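# Put the spirit level in the scissor lift's tool tray

## Task

Take the spirit level off the cable runway and set it in the tool tray hanging on the scissor lift's guardrail so that all of it sits lower than the tray's rim. It fails if the level drops below the lift platform or if the robot tips over or finishes leaning. It only counts if the level stays there without the robot holding it.

## Robot and tools

ROBOT. A Rainbow Robotics RB-Y1. It has a two-wheel differential base with rear casters, 0.66 m long and 0.58 m wide, whose front edge is 0.10 m ahead of the drive axle. On top are a folding leg (ankle, knee, hip), a chest that can yaw, a pan/tilt head and two 7-joint arms, each with a parallel gripper. Each arm can carry about 3 kg. A heavy load held far in front of the wheels can tip the robot forward, and nothing stops that.

FRAMES. The base frame sits on the floor between the drive wheels, with x forward, y left and z up. The chest, left_hand and right_hand poses in the results use this frame. A hand point is midway between its finger pads. The fingers point along the hand's -z and close along its x. Printed hand positions drift from reality, more so at full reach. base_odometry is measured from the base's pose at scene start. It counts wheel turns only, so wheel slip shows up as travel. Heading is in radians, positive to the left, from -3.142 to 3.142.

execute_actions. Arguments: "actions", a list holding exactly one action object or none, and optional "cameras" (head_camera, left_wrist_camera, right_wrist_camera or all; null or omitted gives all, [] gives none). An empty list only reports state and images. An action may contain:
- "base": exactly one key. translate_m is an offset in metres along the current heading, positive forward, from -3 to 3. rotate_rad is a turn in place in radians, positive counter-clockwise seen from above, from -3.2 to 3.2. The base cannot move sideways. Each base offset counts from where the last state report placed the base.
- "joints": a single object for the whole robot, mapping joint names to absolute targets (not offsets). Torso: torso_squat_rad 0 to 1.2 (higher lowers the chest); torso_shift_rad -0.3 to 0.6 (hips forward); torso_pitch_rad -0.2 to 1.4 (forward bow); torso_yaw_rad -1.5 to 1.5 (positive left). For each arm, with the left_ or right_ prefix: shoulder_pitch_rad -2.356 to 2.356 (negative raises the arm forward); shoulder_roll_rad, left 0 to 3.141 and right -3.141 to 0 (moving away from zero lifts the arm outward); shoulder_yaw_rad -2.094 to 2.094; elbow_rad -2.617 to 0.01 (negative bends); forearm_roll_rad -3.141 to 3.141; wrist_pitch_rad -1.57 to 1.919 (negative tips the hand forward); hand_roll_rad -2.705 to 2.705; gripper_m 0 to 0.1, the gap between the pads in metres. Head: head_pan_rad -0.523 to 0.523 (positive left, relative to the chest); head_tilt_rad -0.35 to 1.57 (positive looks down). The right arm's yaw and roll directions follow the same signs as the left's. Tolerance is ±0.02 rad, and ±0.004 m for grippers.
- "speeds": caps for this action only. translate_m 0.05 to 0.4 m/s, rotate_rad 0.1 to 1.509 rad/s. "min_time_s" (0.1 to 8) sets the slowest allowed arm and head motion.
All motions start at once. Any joint you leave out may keep pushing toward its previous target. Unknown keys or out-of-range values cause the whole call to be rejected, and nothing moves. Base moves that would take longer than 8.667 s are rejected, and no action runs past 15 s. Torso combinations are limited: squat+shift <= 1.52; squat-shift+pitch <= 1.57; shift+0.5 pitch-0.4 squat <= 0.7; shift+0.3 pitch-0.5 squat <= 0.39. A torso command that breaks one of these stops partway and reads off_target.

GRIPPING. To grip something, command a gap at least 0.005 m narrower than the object. The resulting off_target is expected.

RESULTS. base_status and joint_status report how each motion ended. "done" for the base only means the wheels turned the commanded amount. off_target means it stopped short and may still be pushing. contact_stop means it hit something firm; this halts the entire group (the torso group, or every joint of that arm). time_out means it ran too long. stopped_with_arm means the torso halted because an arm hit something. limit_stop_at_own_body means a guard stopped it before it touched the robot's own body. limit_stop_at_<name> is a built-in limit. "joint command not followed" plus a "cause:" line means the arm-collision check rejected that arm's targets; the joints show not_followed, while the gripper command still runs. on_its_own lists what you did not command, and "held at" is a held target, not the measured angle. After a stop, back away in its own action: arms first, then the torso. If both hands hold one object and the torso contact-stops as soon as it starts, send every arm joint its current reading, then repeat the torso command. TORQUE FAULT halts the whole robot for 10 s. MOTOR HOT warns at 65 °C; an OVER-TEMPERATURE FAULT at 80 °C brakes the arm and skips the remaining calls, after which you must resend your targets. Holding loads heats motors.

wait: seconds 0 to 10. Nothing new is commanded; it returns state and images. zoom_image: camera plus region [x0,y0,x1,y1] in pixels of that camera's latest image, at most 504x504. read_manual: optional section "licences", text only. finished_scene: scene, an integer giving the current scene's number. It ends the scene for good and reports success.

AVOID. The base keeps going after it hits furniture and may spin its wheels or shove. A bent leg can reach past the base's front edge. When the leg hits furniture, the torso may push the robot backward without any report. Never let the arms strike or press on each other, grippers included; a hard press ends the run. Do not knock objects out of the work area or onto the floor. Do not drop, slam or slide things, or push hard. Before finishing, open the gripper and pull away, and check that the level rests inside the tray below its rim. Loose objects may get bumped now and then.

Each tool is called as name([rows], argument=value, ...), one row to a line, values as JSON.

## Session

execute_actions(actions=[])

Scene clock: 0.00 s.
base_odometry: x=+0.000 y=+0.000 heading=+0.000 (m, m, rad; odometry frame)
base_status: not commanded
joint_positions: torso_squat_rad=+0.350 torso_shift_rad=+0.000 torso_pitch_rad=+0.001 torso_yaw_rad=+0.000 left_shoulder_pitch_rad=-0.012 left_shoulder_roll_rad=+0.046 left_shoulder_yaw_rad=+0.005 left_elbow_rad=-0.288 left_forearm_roll_rad=+0.030 left_wrist_pitch_rad=+0.032 left_hand_roll_rad=+0.031 left_gripper_m=+0.101 right_shoulder_pitch_rad=+0.045 right_shoulder_roll_rad=-0.020 right_shoulder_yaw_rad=+0.022 right_elbow_rad=-0.261 right_forearm_roll_rad=+0.006 right_wrist_pitch_rad=+0.003 right_hand_roll_rad=+0.040 right_gripper_m=+0.099 head_pan_rad=+0.001 head_tilt_rad=+0.400
joint_status: not commanded
chest: x=-0.2276 y=-0.0009 z=+1.2476 quat_wxyz=(+1.000, +0.001, +0.001, +0.000) (m; base frame)
left_hand: x=-0.0875 y=+0.2544 z=+0.5768 quat_wxyz=(+0.991, +0.019, -0.133, +0.028) (m; base frame)
right_hand: x=-0.1345 y=-0.2337 z=+0.5684 quat_wxyz=(+0.994, -0.011, -0.107, +0.028) (m; base frame)
pictures: head_camera, left_wrist_camera, right_wrist_camera
Images, in order (width x height): head_camera 896x504, left_wrist_camera 644x364, right_wrist_camera 644x364.

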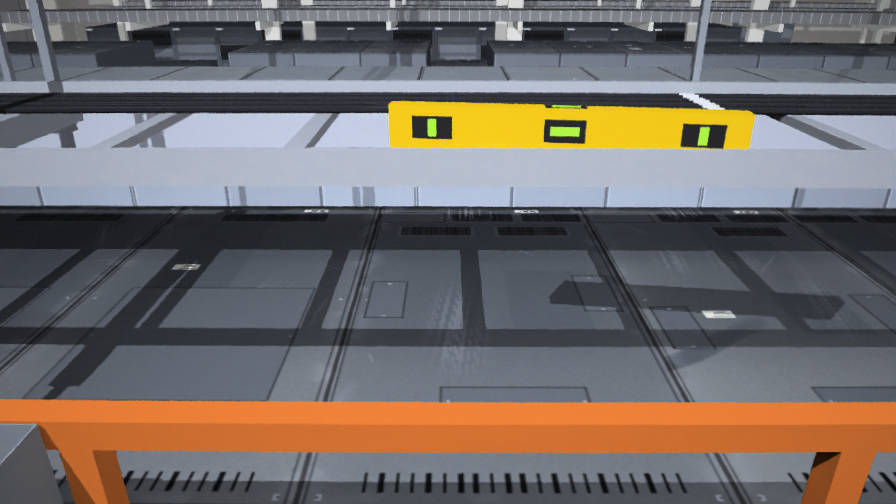

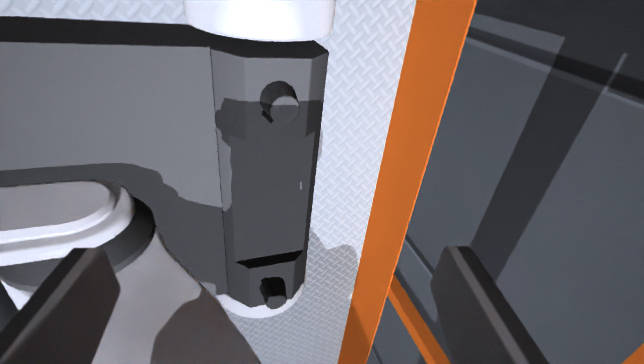

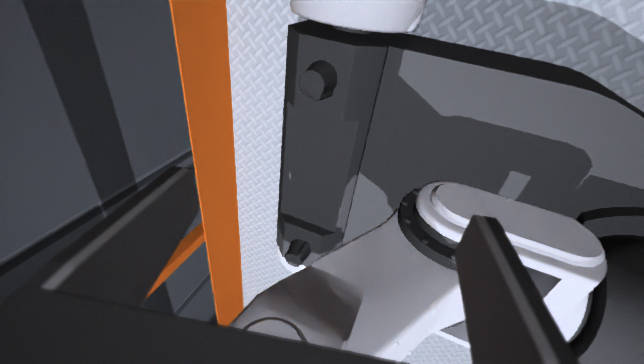

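execute_actions([
  {"joints":{"head_pan_rad":0.52,"head_tilt_rad":0.9,"torso_squat_rad":0}},
], cameras=["head_camera"])

execute_actions([
  {"joints":{"head_pan_rad":0,"head_tilt_rad":0.4}},
], cameras=["head_camera"])

Scene clock: 6.07 s.
base_odometry: x=+0.000 y=+0.000 heading=+0.000 (m, m, rad; odometry frame)
base_status: not commanded
joint_positions: torso_squat_rad=+0.000 torso_shift_rad=+0.000 torso_pitch_rad=+0.001 torso_yaw_rad=+0.000 left_shoulder_pitch_rad=-0.012 left_shoulder_roll_rad=+0.046 left_shoulder_yaw_rad=+0.005 left_elbow_rad=-0.288 left_forearm_roll_rad=+0.030 left_wrist_pitch_rad=+0.032 left_hand_roll_rad=+0.031 left_gripper_m=+0.101 right_shoulder_pitch_rad=+0.045 right_shoulder_roll_rad=-0.020 right_shoulder_yaw_rad=+0.022 right_elbow_rad=-0.261 right_forearm_roll_rad=+0.006 right_wrist_pitch_rad=+0.003 right_hand_roll_rad=+0.040 right_gripper_m=+0.099 head_pan_rad=+0.520 head_tilt_rad=+0.900
joint_status: all done
chest: x=-0.2275 y=-0.0009 z=+1.2899 quat_wxyz=(+1.000, +0.001, +0.001, +0.000) (m; base frame)
left_hand: x=-0.0875 y=+0.2544 z=+0.6191 quat_wxyz=(+0.991, +0.019, -0.133, +0.028) (m; base frame)
right_hand: x=-0.1346 y=-0.2338 z=+0.6107 quat_wxyz=(+0.994, -0.011, -0.107, +0.028) (m; base frame)
pictures: head_camera
Images, in order (width x height): head_camera 896x504.

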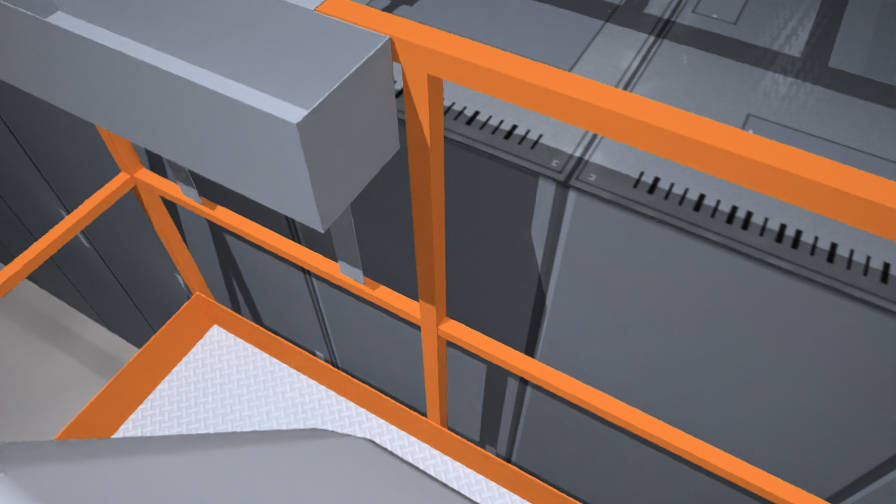

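Scene clock: 7.07 s.
base_odometry: x=+0.000 y=+0.000 heading=+0.000 (m, m, rad; odometry frame)
base_status: not commanded
joint_positions: torso_squat_rad=+0.000 torso_shift_rad=+0.000 torso_pitch_rad=+0.001 torso_yaw_rad=+0.000 left_shoulder_pitch_rad=-0.012 left_shoulder_roll_rad=+0.046 left_shoulder_yaw_rad=+0.005 left_elbow_rad=-0.288 left_forearm_roll_rad=+0.030 left_wrist_pitch_rad=+0.032 left_hand_roll_rad=+0.031 left_gripper_m=+0.101 right_shoulder_pitch_rad=+0.045 right_shoulder_roll_rad=-0.020 right_shoulder_yaw_rad=+0.022 right_elbow_rad=-0.261 right_forearm_roll_rad=+0.006 right_wrist_pitch_rad=+0.003 right_hand_roll_rad=+0.040 right_gripper_m=+0.099 head_pan_rad=+0.000 head_tilt_rad=+0.400
joint_status: all done
chest: x=-0.2275 y=-0.0009 z=+1.2899 quat_wxyz=(+1.000, +0.001, +0.001, +0.000) (m; base frame)
left_hand: x=-0.0875 y=+0.2544 z=+0.6191 quat_wxyz=(+0.991, +0.019, -0.133, +0.028) (m; base frame)
right_hand: x=-0.1346 y=-0.2338 z=+0.6107 quat_wxyz=(+0.994, -0.011, -0.107, +0.028) (m; base frame)
pictures: head_camera
Images, in order (width x height): head_camera 896x504.

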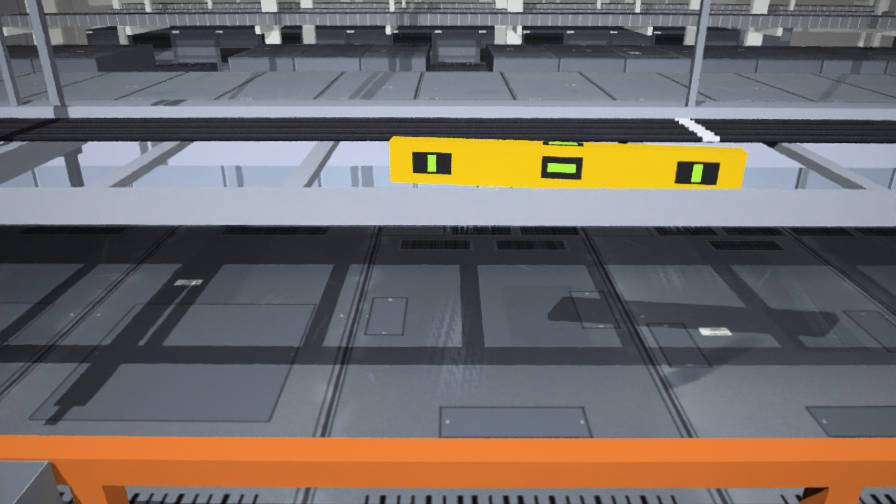

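execute_actions([
  {"joints":{"left_shoulder_pitch_rad":0.6,"left_wrist_pitch_rad":-1.0,"left_elbow_rad":-2.3},"min_time_s":2.5},
], cameras=[])

execute_actions([
  {"joints":{"left_shoulder_pitch_rad":-1.9,"left_shoulder_roll_rad":0.5,"left_wrist_pitch_rad":0,"left_elbow_rad":-1.6}},
], cameras=[])

execute_actions([
  {"joints":{"left_shoulder_pitch_rad":-2.1,"left_shoulder_roll_rad":0.8,"left_shoulder_yaw_rad":-1.57,"left_wrist_pitch_rad":1.4,"left_forearm_roll_rad":1.57,"left_elbow_rad":-0.85,"torso_yaw_rad":-0.5,"head_pan_rad":0.3}},
])

Scene clock: 36.77 s.
base_odometry: x=+0.000 y=+0.000 heading=+0.000 (m, m, rad; odometry frame)
base_status: not commanded
joint_positions: torso_squat_rad=+0.000 torso_shift_rad=+0.000 torso_pitch_rad=+0.001 torso_yaw_rad=+0.000 left_shoulder_pitch_rad=+0.600 left_shoulder_roll_rad=+0.046 left_shoulder_yaw_rad=+0.005 left_elbow_rad=-2.300 left_forearm_roll_rad=+0.030 left_wrist_pitch_rad=-1.000 left_hand_roll_rad=+0.031 left_gripper_m=+0.101 right_shoulder_pitch_rad=+0.045 right_shoulder_roll_rad=-0.020 right_shoulder_yaw_rad=+0.022 right_elbow_rad=-0.261 right_forearm_roll_rad=+0.006 right_wrist_pitch_rad=+0.003 right_hand_roll_rad=+0.040 right_gripper_m=+0.099 head_pan_rad=+0.000 head_tilt_rad=+0.400
joint_status: all done
chest: x=-0.2276 y=-0.0009 z=+1.2899 quat_wxyz=(+1.000, +0.001, +0.001, +0.000) (m; base frame)
left_hand: x=-0.0051 y=+0.2666 z=+1.3449 quat_wxyz=(+0.203, +0.075, -0.976, -0.014) (m; base frame)
right_hand: x=-0.1346 y=-0.2337 z=+0.6107 quat_wxyz=(+0.994, -0.011, -0.107, +0.028) (m; base frame)
pictures: none
No camera images: the call's "cameras" was empty. Leave "cameras" out to get every camera's image.

Scene clock: 39.90 s.
base_odometry: x=+0.000 y=+0.000 heading=+0.000 (m, m, rad; odometry frame)
base_status: not commanded
joint_positions: torso_squat_rad=+0.000 torso_shift_rad=+0.000 torso_pitch_rad=+0.001 torso_yaw_rad=+0.000 left_shoulder_pitch_rad=-1.900 left_shoulder_roll_rad=+0.500 left_shoulder_yaw_rad=+0.005 left_elbow_rad=-1.600 left_forearm_roll_rad=+0.030 left_wrist_pitch_rad=+0.000 left_hand_roll_rad=+0.031 left_gripper_m=+0.101 right_shoulder_pitch_rad=+0.045 right_shoulder_roll_rad=-0.020 right_shoulder_yaw_rad=+0.022 right_elbow_rad=-0.261 right_forearm_roll_rad=+0.006 right_wrist_pitch_rad=+0.003 right_hand_roll_rad=+0.040 right_gripper_m=+0.099 head_pan_rad=+0.000 head_tilt_rad=+0.400
joint_status: all done
chest: x=-0.2277 y=-0.0009 z=+1.2899 quat_wxyz=(+1.000, +0.001, +0.001, +0.000) (m; base frame)
left_hand: x=-0.1212 y=+0.0623 z=+1.9346 quat_wxyz=(-0.183, +0.012, -0.969, -0.163) (m; base frame)
right_hand: x=-0.1345 y=-0.2337 z=+0.6108 quat_wxyz=(+0.994, -0.011, -0.107, +0.028) (m; base frame)
pictures: none
No camera images: the call's "cameras" was empty. Leave "cameras" out to get every camera's image.

Scene clock: 42.57 s.
base_odometry: x=+0.000 y=+0.000 heading=+0.000 (m, m, rad; odometry frame)
base_status: not commanded
joint_positions: torso_squat_rad=+0.000 torso_shift_rad=+0.000 torso_pitch_rad=+0.001 torso_yaw_rad=-0.500 left_shoulder_pitch_rad=-2.100 left_shoulder_roll_rad=+0.800 left_shoulder_yaw_rad=-1.570 left_elbow_rad=-0.850 left_forearm_roll_rad=+1.570 left_wrist_pitch_rad=+1.400 left_hand_roll_rad=+0.031 left_gripper_m=+0.101 right_shoulder_pitch_rad=+0.045 right_shoulder_roll_rad=-0.020 right_shoulder_yaw_rad=+0.022 right_elbow_rad=-0.261 right_forearm_roll_rad=+0.006 right_wrist_pitch_rad=+0.003 right_hand_roll_rad=+0.040 right_gripper_m=+0.099 head_pan_rad=+0.300 head_tilt_rad=+0.400
joint_status: all done
chest: x=-0.2276 y=-0.0009 z=+1.2899 quat_wxyz=(+0.969, +0.000, +0.001, -0.247) (m; base frame)
left_hand: x=+0.3821 y=-0.1077 z=+1.4463 quat_wxyz=(+0.818, +0.110, -0.337, -0.453) (m; base frame)
right_hand: x=-0.2580 y=-0.2501 z=+0.6109 quat_wxyz=(+0.970, -0.037, -0.100, -0.219) (m; base frame)
pictures: head_camera, left_wrist_camera, right_wrist_camera
Images, in order (width x height): head_camera 896x504, left_wrist_camera 644x364, right_wrist_camera 644x364.

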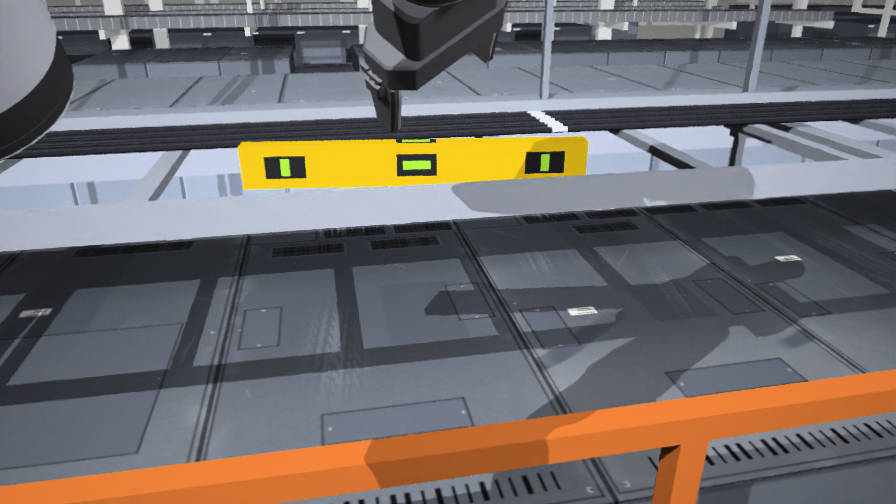

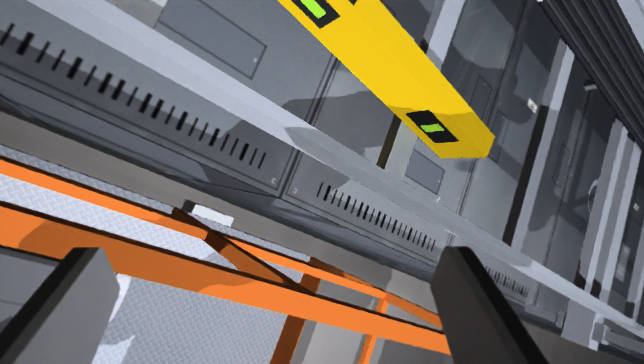

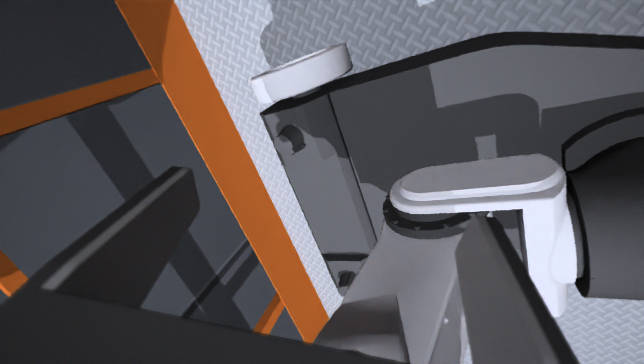

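execute_actions([
  {"joints":{"left_wrist_pitch_rad":1.49,"left_forearm_roll_rad":2.44,"left_hand_roll_rad":0.895,"torso_yaw_rad":-0.3,"left_shoulder_pitch_rad":-2.2,"torso_shift_rad":0.3,"head_tilt_rad":0.6}},
])

Scene clock: 61.17 s.
base_odometry: x=+0.000 y=+0.000 heading=+0.000 (m, m, rad; odometry frame)
base_status: not commanded
joint_positions: torso_squat_rad=+0.000 torso_shift_rad=+0.300 torso_pitch_rad=+0.001 torso_yaw_rad=-0.300 left_shoulder_pitch_rad=-2.200 left_shoulder_roll_rad=+0.800 left_shoulder_yaw_rad=-1.570 left_elbow_rad=-0.850 left_forearm_roll_rad=+2.440 left_wrist_pitch_rad=+1.490 left_hand_roll_rad=+0.895 left_gripper_m=+0.101 right_shoulder_pitch_rad=+0.045 right_shoulder_roll_rad=-0.020 right_shoulder_yaw_rad=+0.022 right_elbow_rad=-0.261 right_forearm_roll_rad=+0.006 right_wrist_pitch_rad=+0.003 right_hand_roll_rad=+0.040 right_gripper_m=+0.099 head_pan_rad=+0.300 head_tilt_rad=+0.600
joint_status: all done
chest: x=-0.0208 y=-0.0009 z=+1.2587 quat_wxyz=(+0.989, +0.001, +0.001, -0.149) (m; base frame)
left_hand: x=+0.4259 y=-0.1079 z=+1.4290 quat_wxyz=(+0.964, -0.260, -0.038, -0.040) (m; base frame)
right_hand: x=-0.0010 y=-0.2510 z=+0.5796 quat_wxyz=(+0.987, -0.027, -0.104, -0.121) (m; base frame)
pictures: head_camera, left_wrist_camera, right_wrist_camera
Images, in order (width x height): head_camera 896x504, left_wrist_camera 644x364, right_wrist_camera 644x364.

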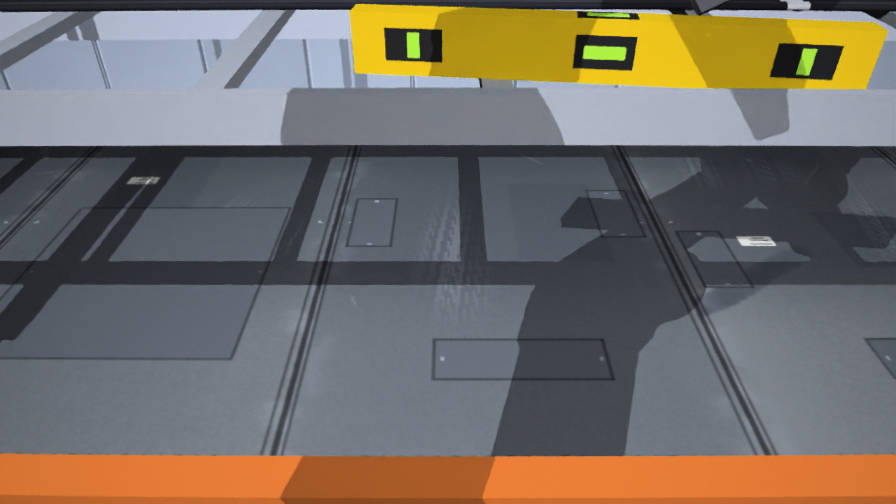

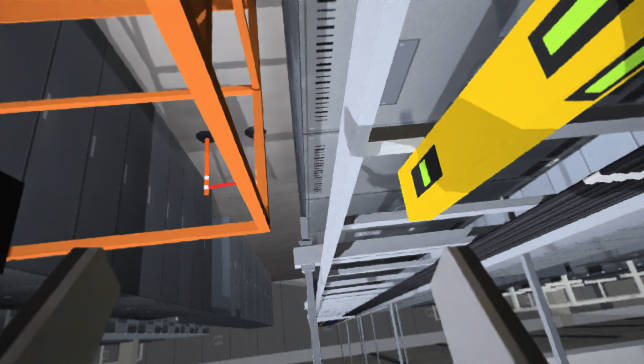

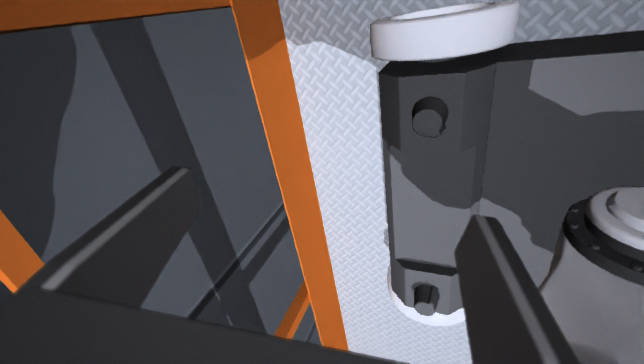

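execute_actions([
  {"base":{"translate_m":0.06},"joints":{"torso_shift_rad":0.385,"head_tilt_rad":0.3,"head_pan_rad":0.1}},
])

Scene clock: 66.53 s.
base_odometry: x=+0.060 y=+0.000 heading=+0.000 (m, m, rad; odometry frame)
base_status: done
joint_positions: torso_squat_rad=+0.000 torso_shift_rad=+0.385 torso_pitch_rad=+0.001 torso_yaw_rad=-0.300 left_shoulder_pitch_rad=-2.200 left_shoulder_roll_rad=+0.800 left_shoulder_yaw_rad=-1.570 left_elbow_rad=-0.850 left_forearm_roll_rad=+2.440 left_wrist_pitch_rad=+1.490 left_hand_roll_rad=+0.895 left_gripper_m=+0.101 right_shoulder_pitch_rad=+0.045 right_shoulder_roll_rad=-0.020 right_shoulder_yaw_rad=+0.022 right_elbow_rad=-0.261 right_forearm_roll_rad=+0.006 right_wrist_pitch_rad=+0.003 right_hand_roll_rad=+0.040 right_gripper_m=+0.099 head_pan_rad=+0.100 head_tilt_rad=+0.300
joint_status: all done
chest: x=+0.0352 y=-0.0009 z=+1.2387 quat_wxyz=(+0.989, +0.001, +0.001, -0.149) (m; base frame)
left_hand: x=+0.4819 y=-0.1079 z=+1.4090 quat_wxyz=(+0.964, -0.260, -0.038, -0.040) (m; base frame)
right_hand: x=+0.0550 y=-0.2510 z=+0.5596 quat_wxyz=(+0.987, -0.027, -0.104, -0.121) (m; base frame)
pictures: head_camera, left_wrist_camera, right_wrist_camera
Images, in order (width x height): head_camera 896x504, left_wrist_camera 644x364, right_wrist_camera 644x364.

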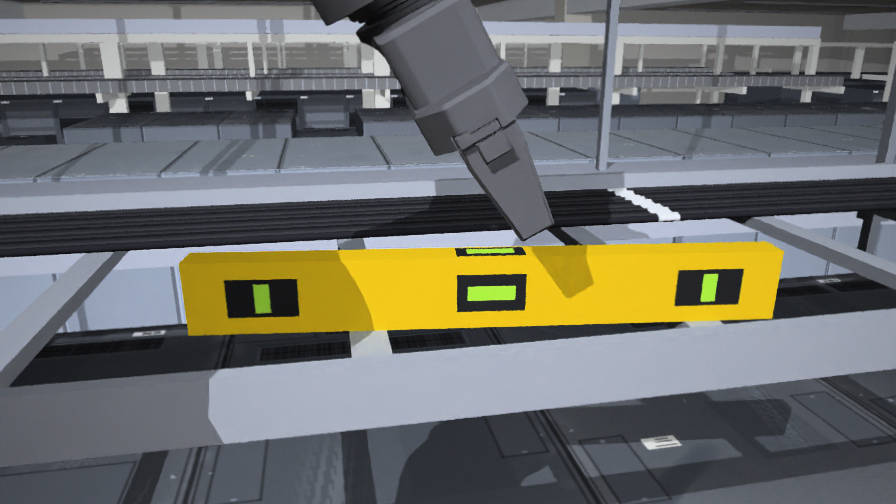

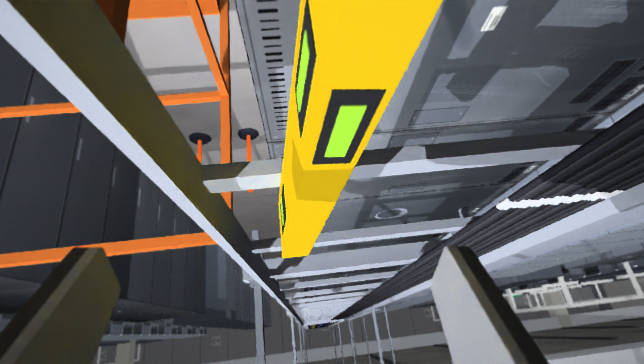

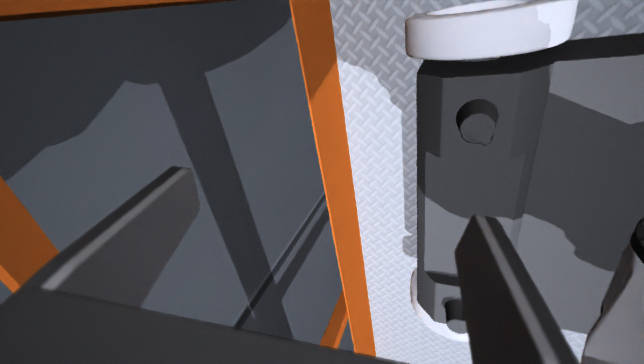

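execute_actions([
  {"joints":{"left_shoulder_pitch_rad":-2.07,"left_hand_roll_rad":0.82},"min_time_s":1.5},
], cameras=["head_camera","left_wrist_camera"])

Scene clock: 71.10 s.
base_odometry: x=+0.060 y=+0.000 heading=+0.000 (m, m, rad; odometry frame)
base_status: not commanded
joint_positions: torso_squat_rad=+0.000 torso_shift_rad=+0.385 torso_pitch_rad=+0.001 torso_yaw_rad=-0.300 left_shoulder_pitch_rad=-2.071 left_shoulder_roll_rad=+0.800 left_shoulder_yaw_rad=-1.570 left_elbow_rad=-0.850 left_forearm_roll_rad=+2.440 left_wrist_pitch_rad=+1.490 left_hand_roll_rad=+0.820 left_gripper_m=+0.101 right_shoulder_pitch_rad=+0.045 right_shoulder_roll_rad=-0.020 right_shoulder_yaw_rad=+0.022 right_elbow_rad=-0.261 right_forearm_roll_rad=+0.006 right_wrist_pitch_rad=+0.003 right_hand_roll_rad=+0.040 right_gripper_m=+0.099 head_pan_rad=+0.100 head_tilt_rad=+0.300
joint_status: all done
chest: x=+0.0352 y=-0.0009 z=+1.2387 quat_wxyz=(+0.989, +0.001, +0.001, -0.149) (m; base frame)
left_hand: x=+0.5029 y=-0.0927 z=+1.3523 quat_wxyz=(+0.969, -0.244, +0.004, -0.040) (m; base frame)
right_hand: x=+0.0550 y=-0.2510 z=+0.5596 quat_wxyz=(+0.987, -0.027, -0.104, -0.121) (m; base frame)
pictures: head_camera, left_wrist_camera
Images, in order (width x height): head_camera 896x504, left_wrist_camera 644x364.

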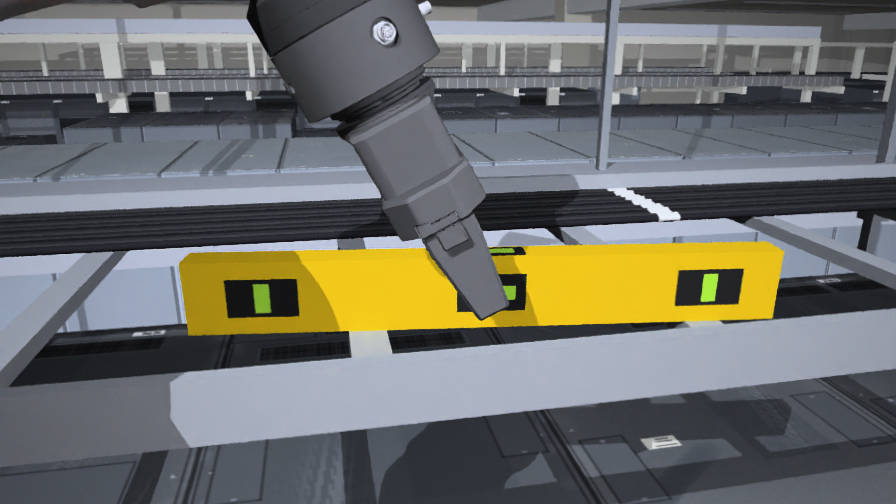

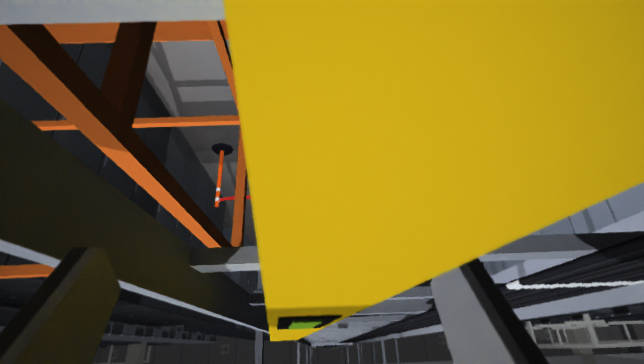

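execute_actions([
  {"joints":{"left_gripper_m":0.0}},
], cameras=[])

execute_actions([
  {"joints":{"left_shoulder_pitch_rad":-2.3},"min_time_s":1.5},
], cameras=["head_camera"])

execute_actions([
  {"base":{"translate_m":-0.06},"joints":{"torso_shift_rad":0.0}},
], cameras=[])

execute_actions([
  {"joints":{"torso_yaw_rad":0.9,"head_tilt_rad":0.6,"head_pan_rad":0.2}},
], cameras=["head_camera"])

Scene clock: 78.33 s.
base_odometry: x=+0.060 y=+0.000 heading=+0.000 (m, m, rad; odometry frame)
base_status: not commanded
joint_positions: torso_squat_rad=+0.000 torso_shift_rad=+0.385 torso_pitch_rad=+0.001 torso_yaw_rad=-0.300 left_shoulder_pitch_rad=-2.071 left_shoulder_roll_rad=+0.800 left_shoulder_yaw_rad=-1.570 left_elbow_rad=-0.850 left_forearm_roll_rad=+2.440 left_wrist_pitch_rad=+1.490 left_hand_roll_rad=+0.820 left_gripper_m=+0.022 right_shoulder_pitch_rad=+0.045 right_shoulder_roll_rad=-0.020 right_shoulder_yaw_rad=+0.022 right_elbow_rad=-0.261 right_forearm_roll_rad=+0.006 right_wrist_pitch_rad=+0.003 right_hand_roll_rad=+0.040 right_gripper_m=+0.099 head_pan_rad=+0.100 head_tilt_rad=+0.300
joint_status: left_gripper_m off_target (ended at +0.022, target +0.000)
chest: x=+0.0352 y=-0.0009 z=+1.2387 quat_wxyz=(+0.989, +0.001, +0.001, -0.149) (m; base frame)
left_hand: x=+0.5029 y=-0.0927 z=+1.3522 quat_wxyz=(+0.969, -0.244, +0.004, -0.040) (m; base frame)
right_hand: x=+0.0550 y=-0.2510 z=+0.5596 quat_wxyz=(+0.987, -0.027, -0.104, -0.121) (m; base frame)
pictures: none
No camera images: the call's "cameras" was empty. Leave "cameras" out to get every camera's image.

Scene clock: 80.13 s.
base_odometry: x=+0.060 y=+0.000 heading=+0.000 (m, m, rad; odometry frame)
base_status: not commanded
joint_positions: torso_squat_rad=+0.000 torso_shift_rad=+0.385 torso_pitch_rad=+0.001 torso_yaw_rad=-0.300 left_shoulder_pitch_rad=-2.300 left_shoulder_roll_rad=+0.800 left_shoulder_yaw_rad=-1.570 left_elbow_rad=-0.850 left_forearm_roll_rad=+2.440 left_wrist_pitch_rad=+1.490 left_hand_roll_rad=+0.820 left_gripper_m=+0.022 right_shoulder_pitch_rad=+0.045 right_shoulder_roll_rad=-0.020 right_shoulder_yaw_rad=+0.022 right_elbow_rad=-0.261 right_forearm_roll_rad=+0.006 right_wrist_pitch_rad=+0.003 right_hand_roll_rad=+0.040 right_gripper_m=+0.099 head_pan_rad=+0.100 head_tilt_rad=+0.300
joint_status: all done
chest: x=+0.0352 y=-0.0009 z=+1.2387 quat_wxyz=(+0.989, +0.001, +0.001, -0.149) (m; base frame)
left_hand: x=+0.4610 y=-0.1175 z=+1.4511 quat_wxyz=(+0.954, -0.269, -0.087, -0.103) (m; base frame)
right_hand: x=+0.0550 y=-0.2510 z=+0.5596 quat_wxyz=(+0.987, -0.027, -0.104, -0.121) (m; base frame)
pictures: head_camera
Images, in order (width x height): head_camera 896x504.

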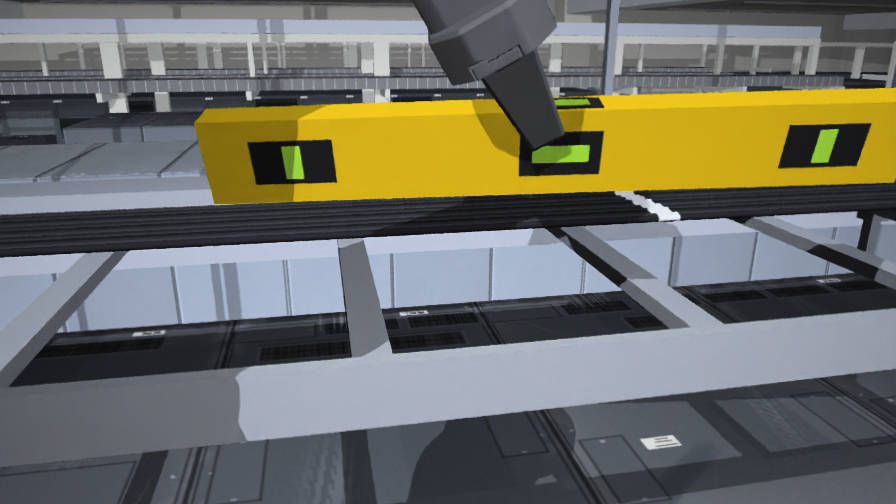

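Scene clock: 83.47 s.
base_odometry: x=+0.000 y=+0.000 heading=-0.001 (m, m, rad; odometry frame)
base_status: done
joint_positions: torso_squat_rad=+0.000 torso_shift_rad=+0.000 torso_pitch_rad=+0.001 torso_yaw_rad=-0.300 left_shoulder_pitch_rad=-2.300 left_shoulder_roll_rad=+0.800 left_shoulder_yaw_rad=-1.570 left_elbow_rad=-0.850 left_forearm_roll_rad=+2.440 left_wrist_pitch_rad=+1.490 left_hand_roll_rad=+0.820 left_gripper_m=+0.022 right_shoulder_pitch_rad=+0.045 right_shoulder_roll_rad=-0.020 right_shoulder_yaw_rad=+0.022 right_elbow_rad=-0.261 right_forearm_roll_rad=+0.006 right_wrist_pitch_rad=+0.003 right_hand_roll_rad=+0.040 right_gripper_m=+0.099 head_pan_rad=+0.100 head_tilt_rad=+0.300
joint_status: all done
chest: x=-0.2277 y=-0.0009 z=+1.2899 quat_wxyz=(+0.989, +0.001, +0.001, -0.149) (m; base frame)
left_hand: x=+0.1979 y=-0.1176 z=+1.5025 quat_wxyz=(+0.954, -0.269, -0.087, -0.103) (m; base frame)
right_hand: x=-0.2078 y=-0.2511 z=+0.6108 quat_wxyz=(+0.987, -0.027, -0.104, -0.121) (m; base frame)
pictures: none
No camera images: the call's "cameras" was empty. Leave "cameras" out to get every camera's image.

Scene clock: 86.27 s.
base_odometry: x=+0.000 y=+0.000 heading=-0.001 (m, m, rad; odometry frame)
base_status: not commanded
joint_positions: torso_squat_rad=+0.000 torso_shift_rad=+0.000 torso_pitch_rad=+0.001 torso_yaw_rad=+0.900 left_shoulder_pitch_rad=-2.300 left_shoulder_roll_rad=+0.800 left_shoulder_yaw_rad=-1.570 left_elbow_rad=-0.850 left_forearm_roll_rad=+2.440 left_wrist_pitch_rad=+1.490 left_hand_roll_rad=+0.820 left_gripper_m=+0.022 right_shoulder_pitch_rad=+0.045 right_shoulder_roll_rad=-0.020 right_shoulder_yaw_rad=+0.022 right_elbow_rad=-0.261 right_forearm_roll_rad=+0.006 right_wrist_pitch_rad=+0.003 right_hand_roll_rad=+0.040 right_gripper_m=+0.099 head_pan_rad=+0.200 head_tilt_rad=+0.600
joint_status: all done
chest: x=-0.2277 y=-0.0009 z=+1.2899 quat_wxyz=(+0.900, +0.001, +0.000, +0.435) (m; base frame)
left_hand: x=+0.0352 y=+0.3531 z=+1.5032 quat_wxyz=(+0.846, -0.172, -0.224, +0.453) (m; base frame)
right_hand: x=+0.0130 y=-0.0718 z=+0.6108 quat_wxyz=(+0.883, +0.037, -0.102, +0.457) (m; base frame)
pictures: head_camera
Images, in order (width x height): head_camera 896x504.

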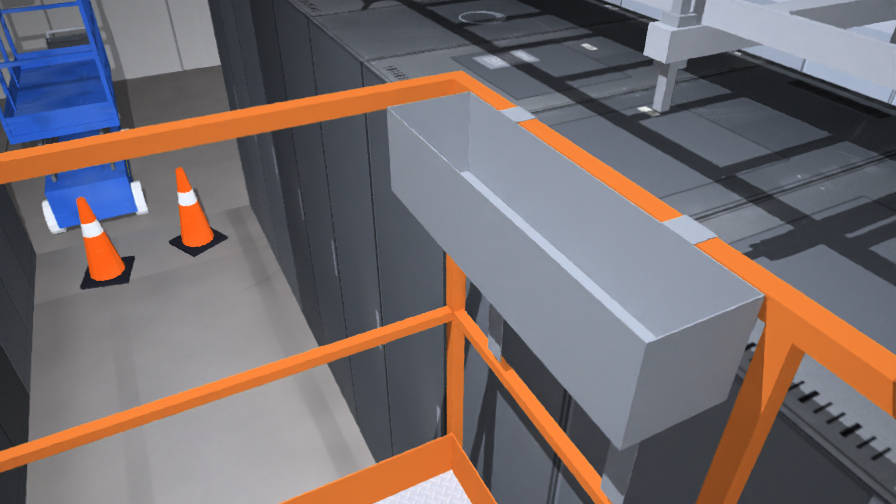

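execute_actions([
  {"joints":{"torso_yaw_rad":0.3,"left_shoulder_pitch_rad":-1.7,"left_shoulder_roll_rad":1.4,"left_elbow_rad":-1.1,"head_pan_rad":0.52,"head_tilt_rad":0.5},"min_time_s":2},
], cameras=["head_camera"])

Scene clock: 100.57 s.
base_odometry: x=+0.000 y=+0.000 heading=-0.001 (m, m, rad; odometry frame)
base_status: not commanded
joint_positions: torso_squat_rad=+0.000 torso_shift_rad=+0.000 torso_pitch_rad=+0.001 torso_yaw_rad=+0.300 left_shoulder_pitch_rad=-1.700 left_shoulder_roll_rad=+1.400 left_shoulder_yaw_rad=-1.570 left_elbow_rad=-1.100 left_forearm_roll_rad=+2.440 left_wrist_pitch_rad=+1.490 left_hand_roll_rad=+0.820 left_gripper_m=+0.022 right_shoulder_pitch_rad=+0.045 right_shoulder_roll_rad=-0.020 right_shoulder_yaw_rad=+0.022 right_elbow_rad=-0.261 right_forearm_roll_rad=+0.006 right_wrist_pitch_rad=+0.003 right_hand_roll_rad=+0.040 right_gripper_m=+0.099 head_pan_rad=+0.520 head_tilt_rad=+0.500
joint_status: all done
chest: x=-0.2276 y=-0.0009 z=+1.2899 quat_wxyz=(+0.989, +0.001, +0.000, +0.149) (m; base frame)
left_hand: x=+0.1067 y=+0.4304 z=+1.3072 quat_wxyz=(+0.840, -0.268, -0.009, +0.471) (m; base frame)
right_hand: x=-0.0697 y=-0.1956 z=+0.6107 quat_wxyz=(+0.979, +0.005, -0.107, +0.176) (m; base frame)
pictures: head_camera
Images, in order (width x height): head_camera 896x504.

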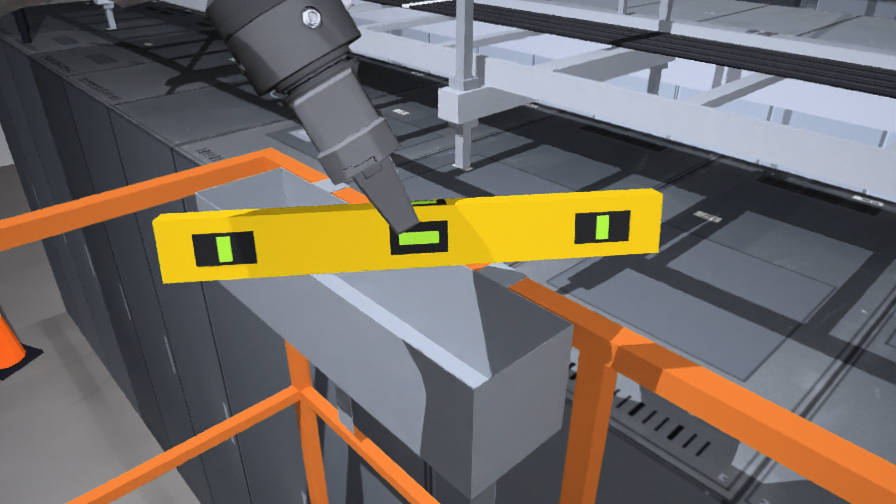

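execute_actions([
  {"joints":{"torso_yaw_rad":0.5,"left_forearm_roll_rad":1.48,"left_wrist_pitch_rad":1.48,"left_hand_roll_rad":2.7,"torso_shift_rad":0.3},"min_time_s":2},
], cameras=["head_camera","left_wrist_camera"])

Scene clock: 112.90 s.
base_odometry: x=+0.000 y=+0.000 heading=-0.001 (m, m, rad; odometry frame)
base_status: not commanded
joint_positions: torso_squat_rad=+0.000 torso_shift_rad=+0.300 torso_pitch_rad=+0.001 torso_yaw_rad=+0.500 left_shoulder_pitch_rad=-1.700 left_shoulder_roll_rad=+1.400 left_shoulder_yaw_rad=-1.570 left_elbow_rad=-1.100 left_forearm_roll_rad=+1.480 left_wrist_pitch_rad=+1.480 left_hand_roll_rad=+2.700 left_gripper_m=+0.022 right_shoulder_pitch_rad=+0.045 right_shoulder_roll_rad=-0.020 right_shoulder_yaw_rad=+0.022 right_elbow_rad=-0.261 right_forearm_roll_rad=+0.006 right_wrist_pitch_rad=+0.003 right_hand_roll_rad=+0.040 right_gripper_m=+0.099 head_pan_rad=+0.520 head_tilt_rad=+0.500
joint_status: all done
chest: x=-0.0207 y=-0.0009 z=+1.2587 quat_wxyz=(+0.969, +0.001, +0.000, +0.247) (m; base frame)
left_hand: x=+0.1397 y=+0.6840 z=+1.2700 quat_wxyz=(+0.015, +0.005, -0.242, +0.970) (m; base frame)
right_hand: x=+0.1728 y=-0.1601 z=+0.5794 quat_wxyz=(+0.956, +0.016, -0.106, +0.273) (m; base frame)
pictures: head_camera, left_wrist_camera
Images, in order (width x height): head_camera 896x504, left_wrist_camera 644x364.

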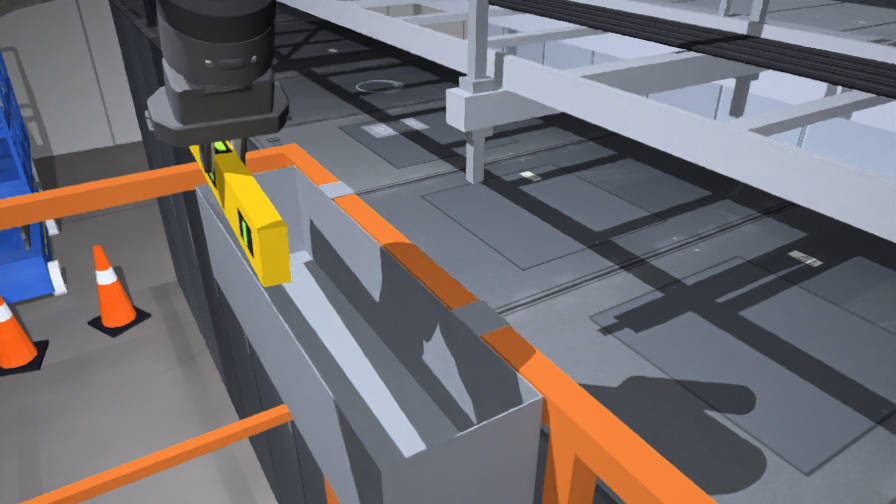

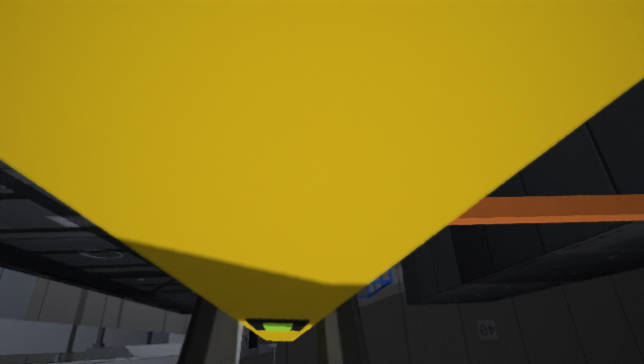

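execute_actions([
  {"joints":{"torso_squat_rad":0.45,"torso_shift_rad":0.43,"right_shoulder_pitch_rad":0.5,"right_elbow_rad":0,"head_tilt_rad":0.35}},
], cameras=["head_camera"])

Scene clock: 121.47 s.
base_odometry: x=+0.000 y=+0.000 heading=-0.001 (m, m, rad; odometry frame)
base_status: not commanded
joint_positions: torso_squat_rad=+0.450 torso_shift_rad=+0.430 torso_pitch_rad=+0.001 torso_yaw_rad=+0.500 left_shoulder_pitch_rad=-1.700 left_shoulder_roll_rad=+1.400 left_shoulder_yaw_rad=-1.570 left_elbow_rad=-1.100 left_forearm_roll_rad=+1.480 left_wrist_pitch_rad=+1.480 left_hand_roll_rad=+2.700 left_gripper_m=+0.022 right_shoulder_pitch_rad=+0.500 right_shoulder_roll_rad=-0.020 right_shoulder_yaw_rad=+0.022 right_elbow_rad=+0.000 right_forearm_roll_rad=+0.006 right_wrist_pitch_rad=+0.003 right_hand_roll_rad=+0.040 right_gripper_m=+0.099 head_pan_rad=+0.520 head_tilt_rad=+0.350
joint_status: all done
chest: x=+0.0351 y=-0.0008 z=+1.1629 quat_wxyz=(+0.969, +0.001, +0.000, +0.247) (m; base frame)
left_hand: x=+0.1954 y=+0.6842 z=+1.1742 quat_wxyz=(+0.014, +0.005, -0.242, +0.970) (m; base frame)
right_hand: x=-0.1719 y=-0.3459 z=+0.5638 quat_wxyz=(+0.953, -0.059, +0.228, +0.193) (m; base frame)
pictures: head_camera
Images, in order (width x height): head_camera 896x504.

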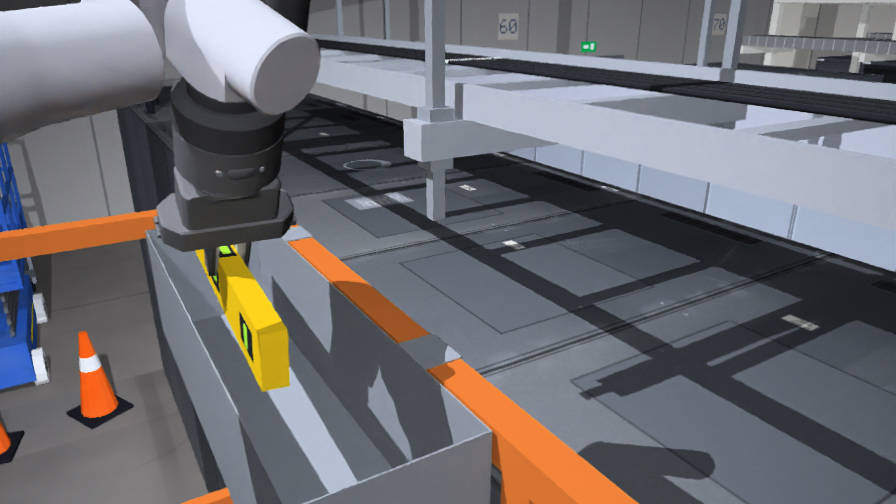

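execute_actions([
  {"joints":{"torso_squat_rad":0.55,"torso_shift_rad":0.48}},
], cameras=["head_camera"])

execute_actions([
  {"joints":{"left_gripper_m":0.05}},
], cameras=[])

execute_actions([
  {"joints":{"torso_squat_rad":0.2,"torso_shift_rad":0.4,"head_tilt_rad":0.5}},
], cameras=["head_camera","left_wrist_camera"])

Scene clock: 128.10 s.
base_odometry: x=+0.000 y=+0.000 heading=-0.001 (m, m, rad; odometry frame)
base_status: not commanded
joint_positions: torso_squat_rad=+0.550 torso_shift_rad=+0.480 torso_pitch_rad=+0.001 torso_yaw_rad=+0.500 left_shoulder_pitch_rad=-1.700 left_shoulder_roll_rad=+1.400 left_shoulder_yaw_rad=-1.570 left_elbow_rad=-1.100 left_forearm_roll_rad=+1.480 left_wrist_pitch_rad=+1.480 left_hand_roll_rad=+2.700 left_gripper_m=+0.022 right_shoulder_pitch_rad=+0.500 right_shoulder_roll_rad=-0.020 right_shoulder_yaw_rad=+0.022 right_elbow_rad=+0.000 right_forearm_roll_rad=+0.006 right_wrist_pitch_rad=+0.003 right_hand_roll_rad=+0.040 right_gripper_m=+0.099 head_pan_rad=+0.520 head_tilt_rad=+0.350
joint_status: all done
chest: x=+0.0480 y=-0.0008 z=+1.1193 quat_wxyz=(+0.969, +0.001, +0.000, +0.247) (m; base frame)
left_hand: x=+0.2083 y=+0.6842 z=+1.1305 quat_wxyz=(+0.014, +0.005, -0.242, +0.970) (m; base frame)
right_hand: x=-0.1590 y=-0.3458 z=+0.5201 quat_wxyz=(+0.953, -0.059, +0.228, +0.193) (m; base frame)
pictures: head_camera
Images, in order (width x height): head_camera 896x504.

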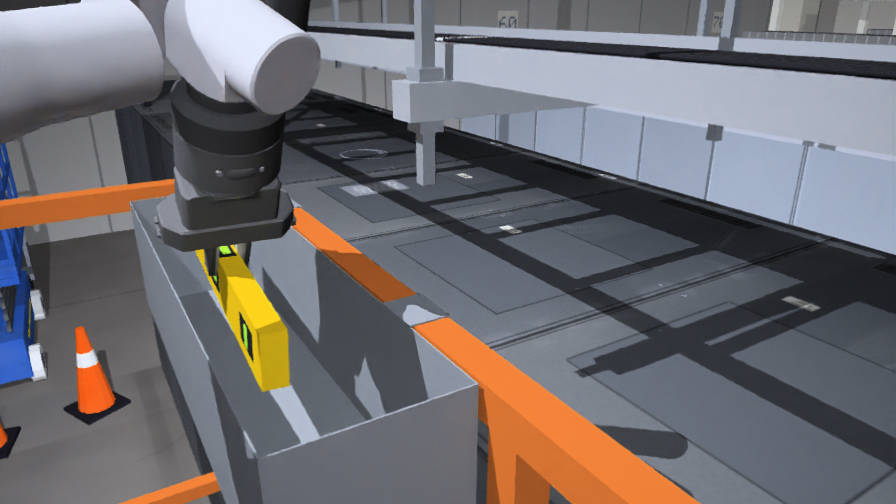

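Scene clock: 129.07 s.
base_odometry: x=+0.000 y=+0.000 heading=-0.001 (m, m, rad; odometry frame)
base_status: not commanded
joint_positions: torso_squat_rad=+0.550 torso_shift_rad=+0.480 torso_pitch_rad=+0.001 torso_yaw_rad=+0.500 left_shoulder_pitch_rad=-1.700 left_shoulder_roll_rad=+1.400 left_shoulder_yaw_rad=-1.570 left_elbow_rad=-1.100 left_forearm_roll_rad=+1.480 left_wrist_pitch_rad=+1.480 left_hand_roll_rad=+2.700 left_gripper_m=+0.050 right_shoulder_pitch_rad=+0.500 right_shoulder_roll_rad=-0.020 right_shoulder_yaw_rad=+0.022 right_elbow_rad=+0.000 right_forearm_roll_rad=+0.006 right_wrist_pitch_rad=+0.003 right_hand_roll_rad=+0.040 right_gripper_m=+0.099 head_pan_rad=+0.520 head_tilt_rad=+0.350
joint_status: all done
chest: x=+0.0480 y=-0.0008 z=+1.1193 quat_wxyz=(+0.969, +0.001, +0.000, +0.247) (m; base frame)
left_hand: x=+0.2083 y=+0.6842 z=+1.1305 quat_wxyz=(+0.014, +0.005, -0.242, +0.970) (m; base frame)
right_hand: x=-0.1590 y=-0.3458 z=+0.5201 quat_wxyz=(+0.953, -0.059, +0.228, +0.193) (m; base frame)
pictures: none
No camera images: the call's "cameras" was empty. Leave "cameras" out to get every camera's image.

Scene clock: 131.03 s.
base_odometry: x=+0.000 y=+0.000 heading=-0.001 (m, m, rad; odometry frame)
base_status: not commanded
joint_positions: torso_squat_rad=+0.200 torso_shift_rad=+0.400 torso_pitch_rad=+0.001 torso_yaw_rad=+0.500 left_shoulder_pitch_rad=-1.700 left_shoulder_roll_rad=+1.400 left_shoulder_yaw_rad=-1.570 left_elbow_rad=-1.100 left_forearm_roll_rad=+1.480 left_wrist_pitch_rad=+1.480 left_hand_roll_rad=+2.700 left_gripper_m=+0.050 right_shoulder_pitch_rad=+0.500 right_shoulder_roll_rad=-0.020 right_shoulder_yaw_rad=+0.022 right_elbow_rad=+0.000 right_forearm_roll_rad=+0.006 right_wrist_pitch_rad=+0.003 right_hand_roll_rad=+0.040 right_gripper_m=+0.099 head_pan_rad=+0.520 head_tilt_rad=+0.500
joint_status: all done
chest: x=+0.0395 y=-0.0009 z=+1.2218 quat_wxyz=(+0.969, +0.001, +0.000, +0.247) (m; base frame)
left_hand: x=+0.1997 y=+0.6841 z=+1.2331 quat_wxyz=(+0.014, +0.005, -0.242, +0.970) (m; base frame)
right_hand: x=-0.1675 y=-0.3459 z=+0.6227 quat_wxyz=(+0.953, -0.059, +0.228, +0.193) (m; base frame)
pictures: head_camera, left_wrist_camera
Images, in order (width x height): head_camera 896x504, left_wrist_camera 644x364.

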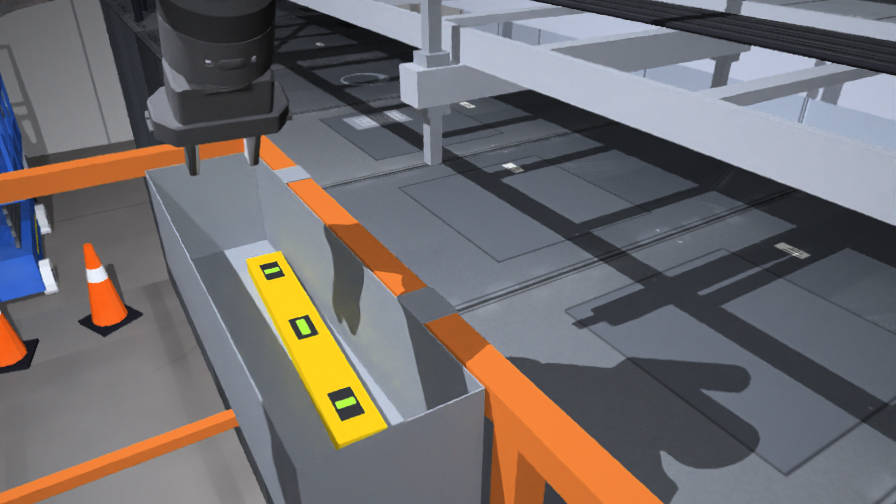

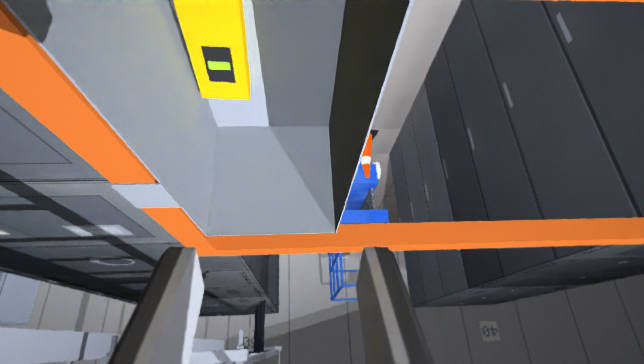

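finished_scene(scene=1)

The scene is finished: the task was done.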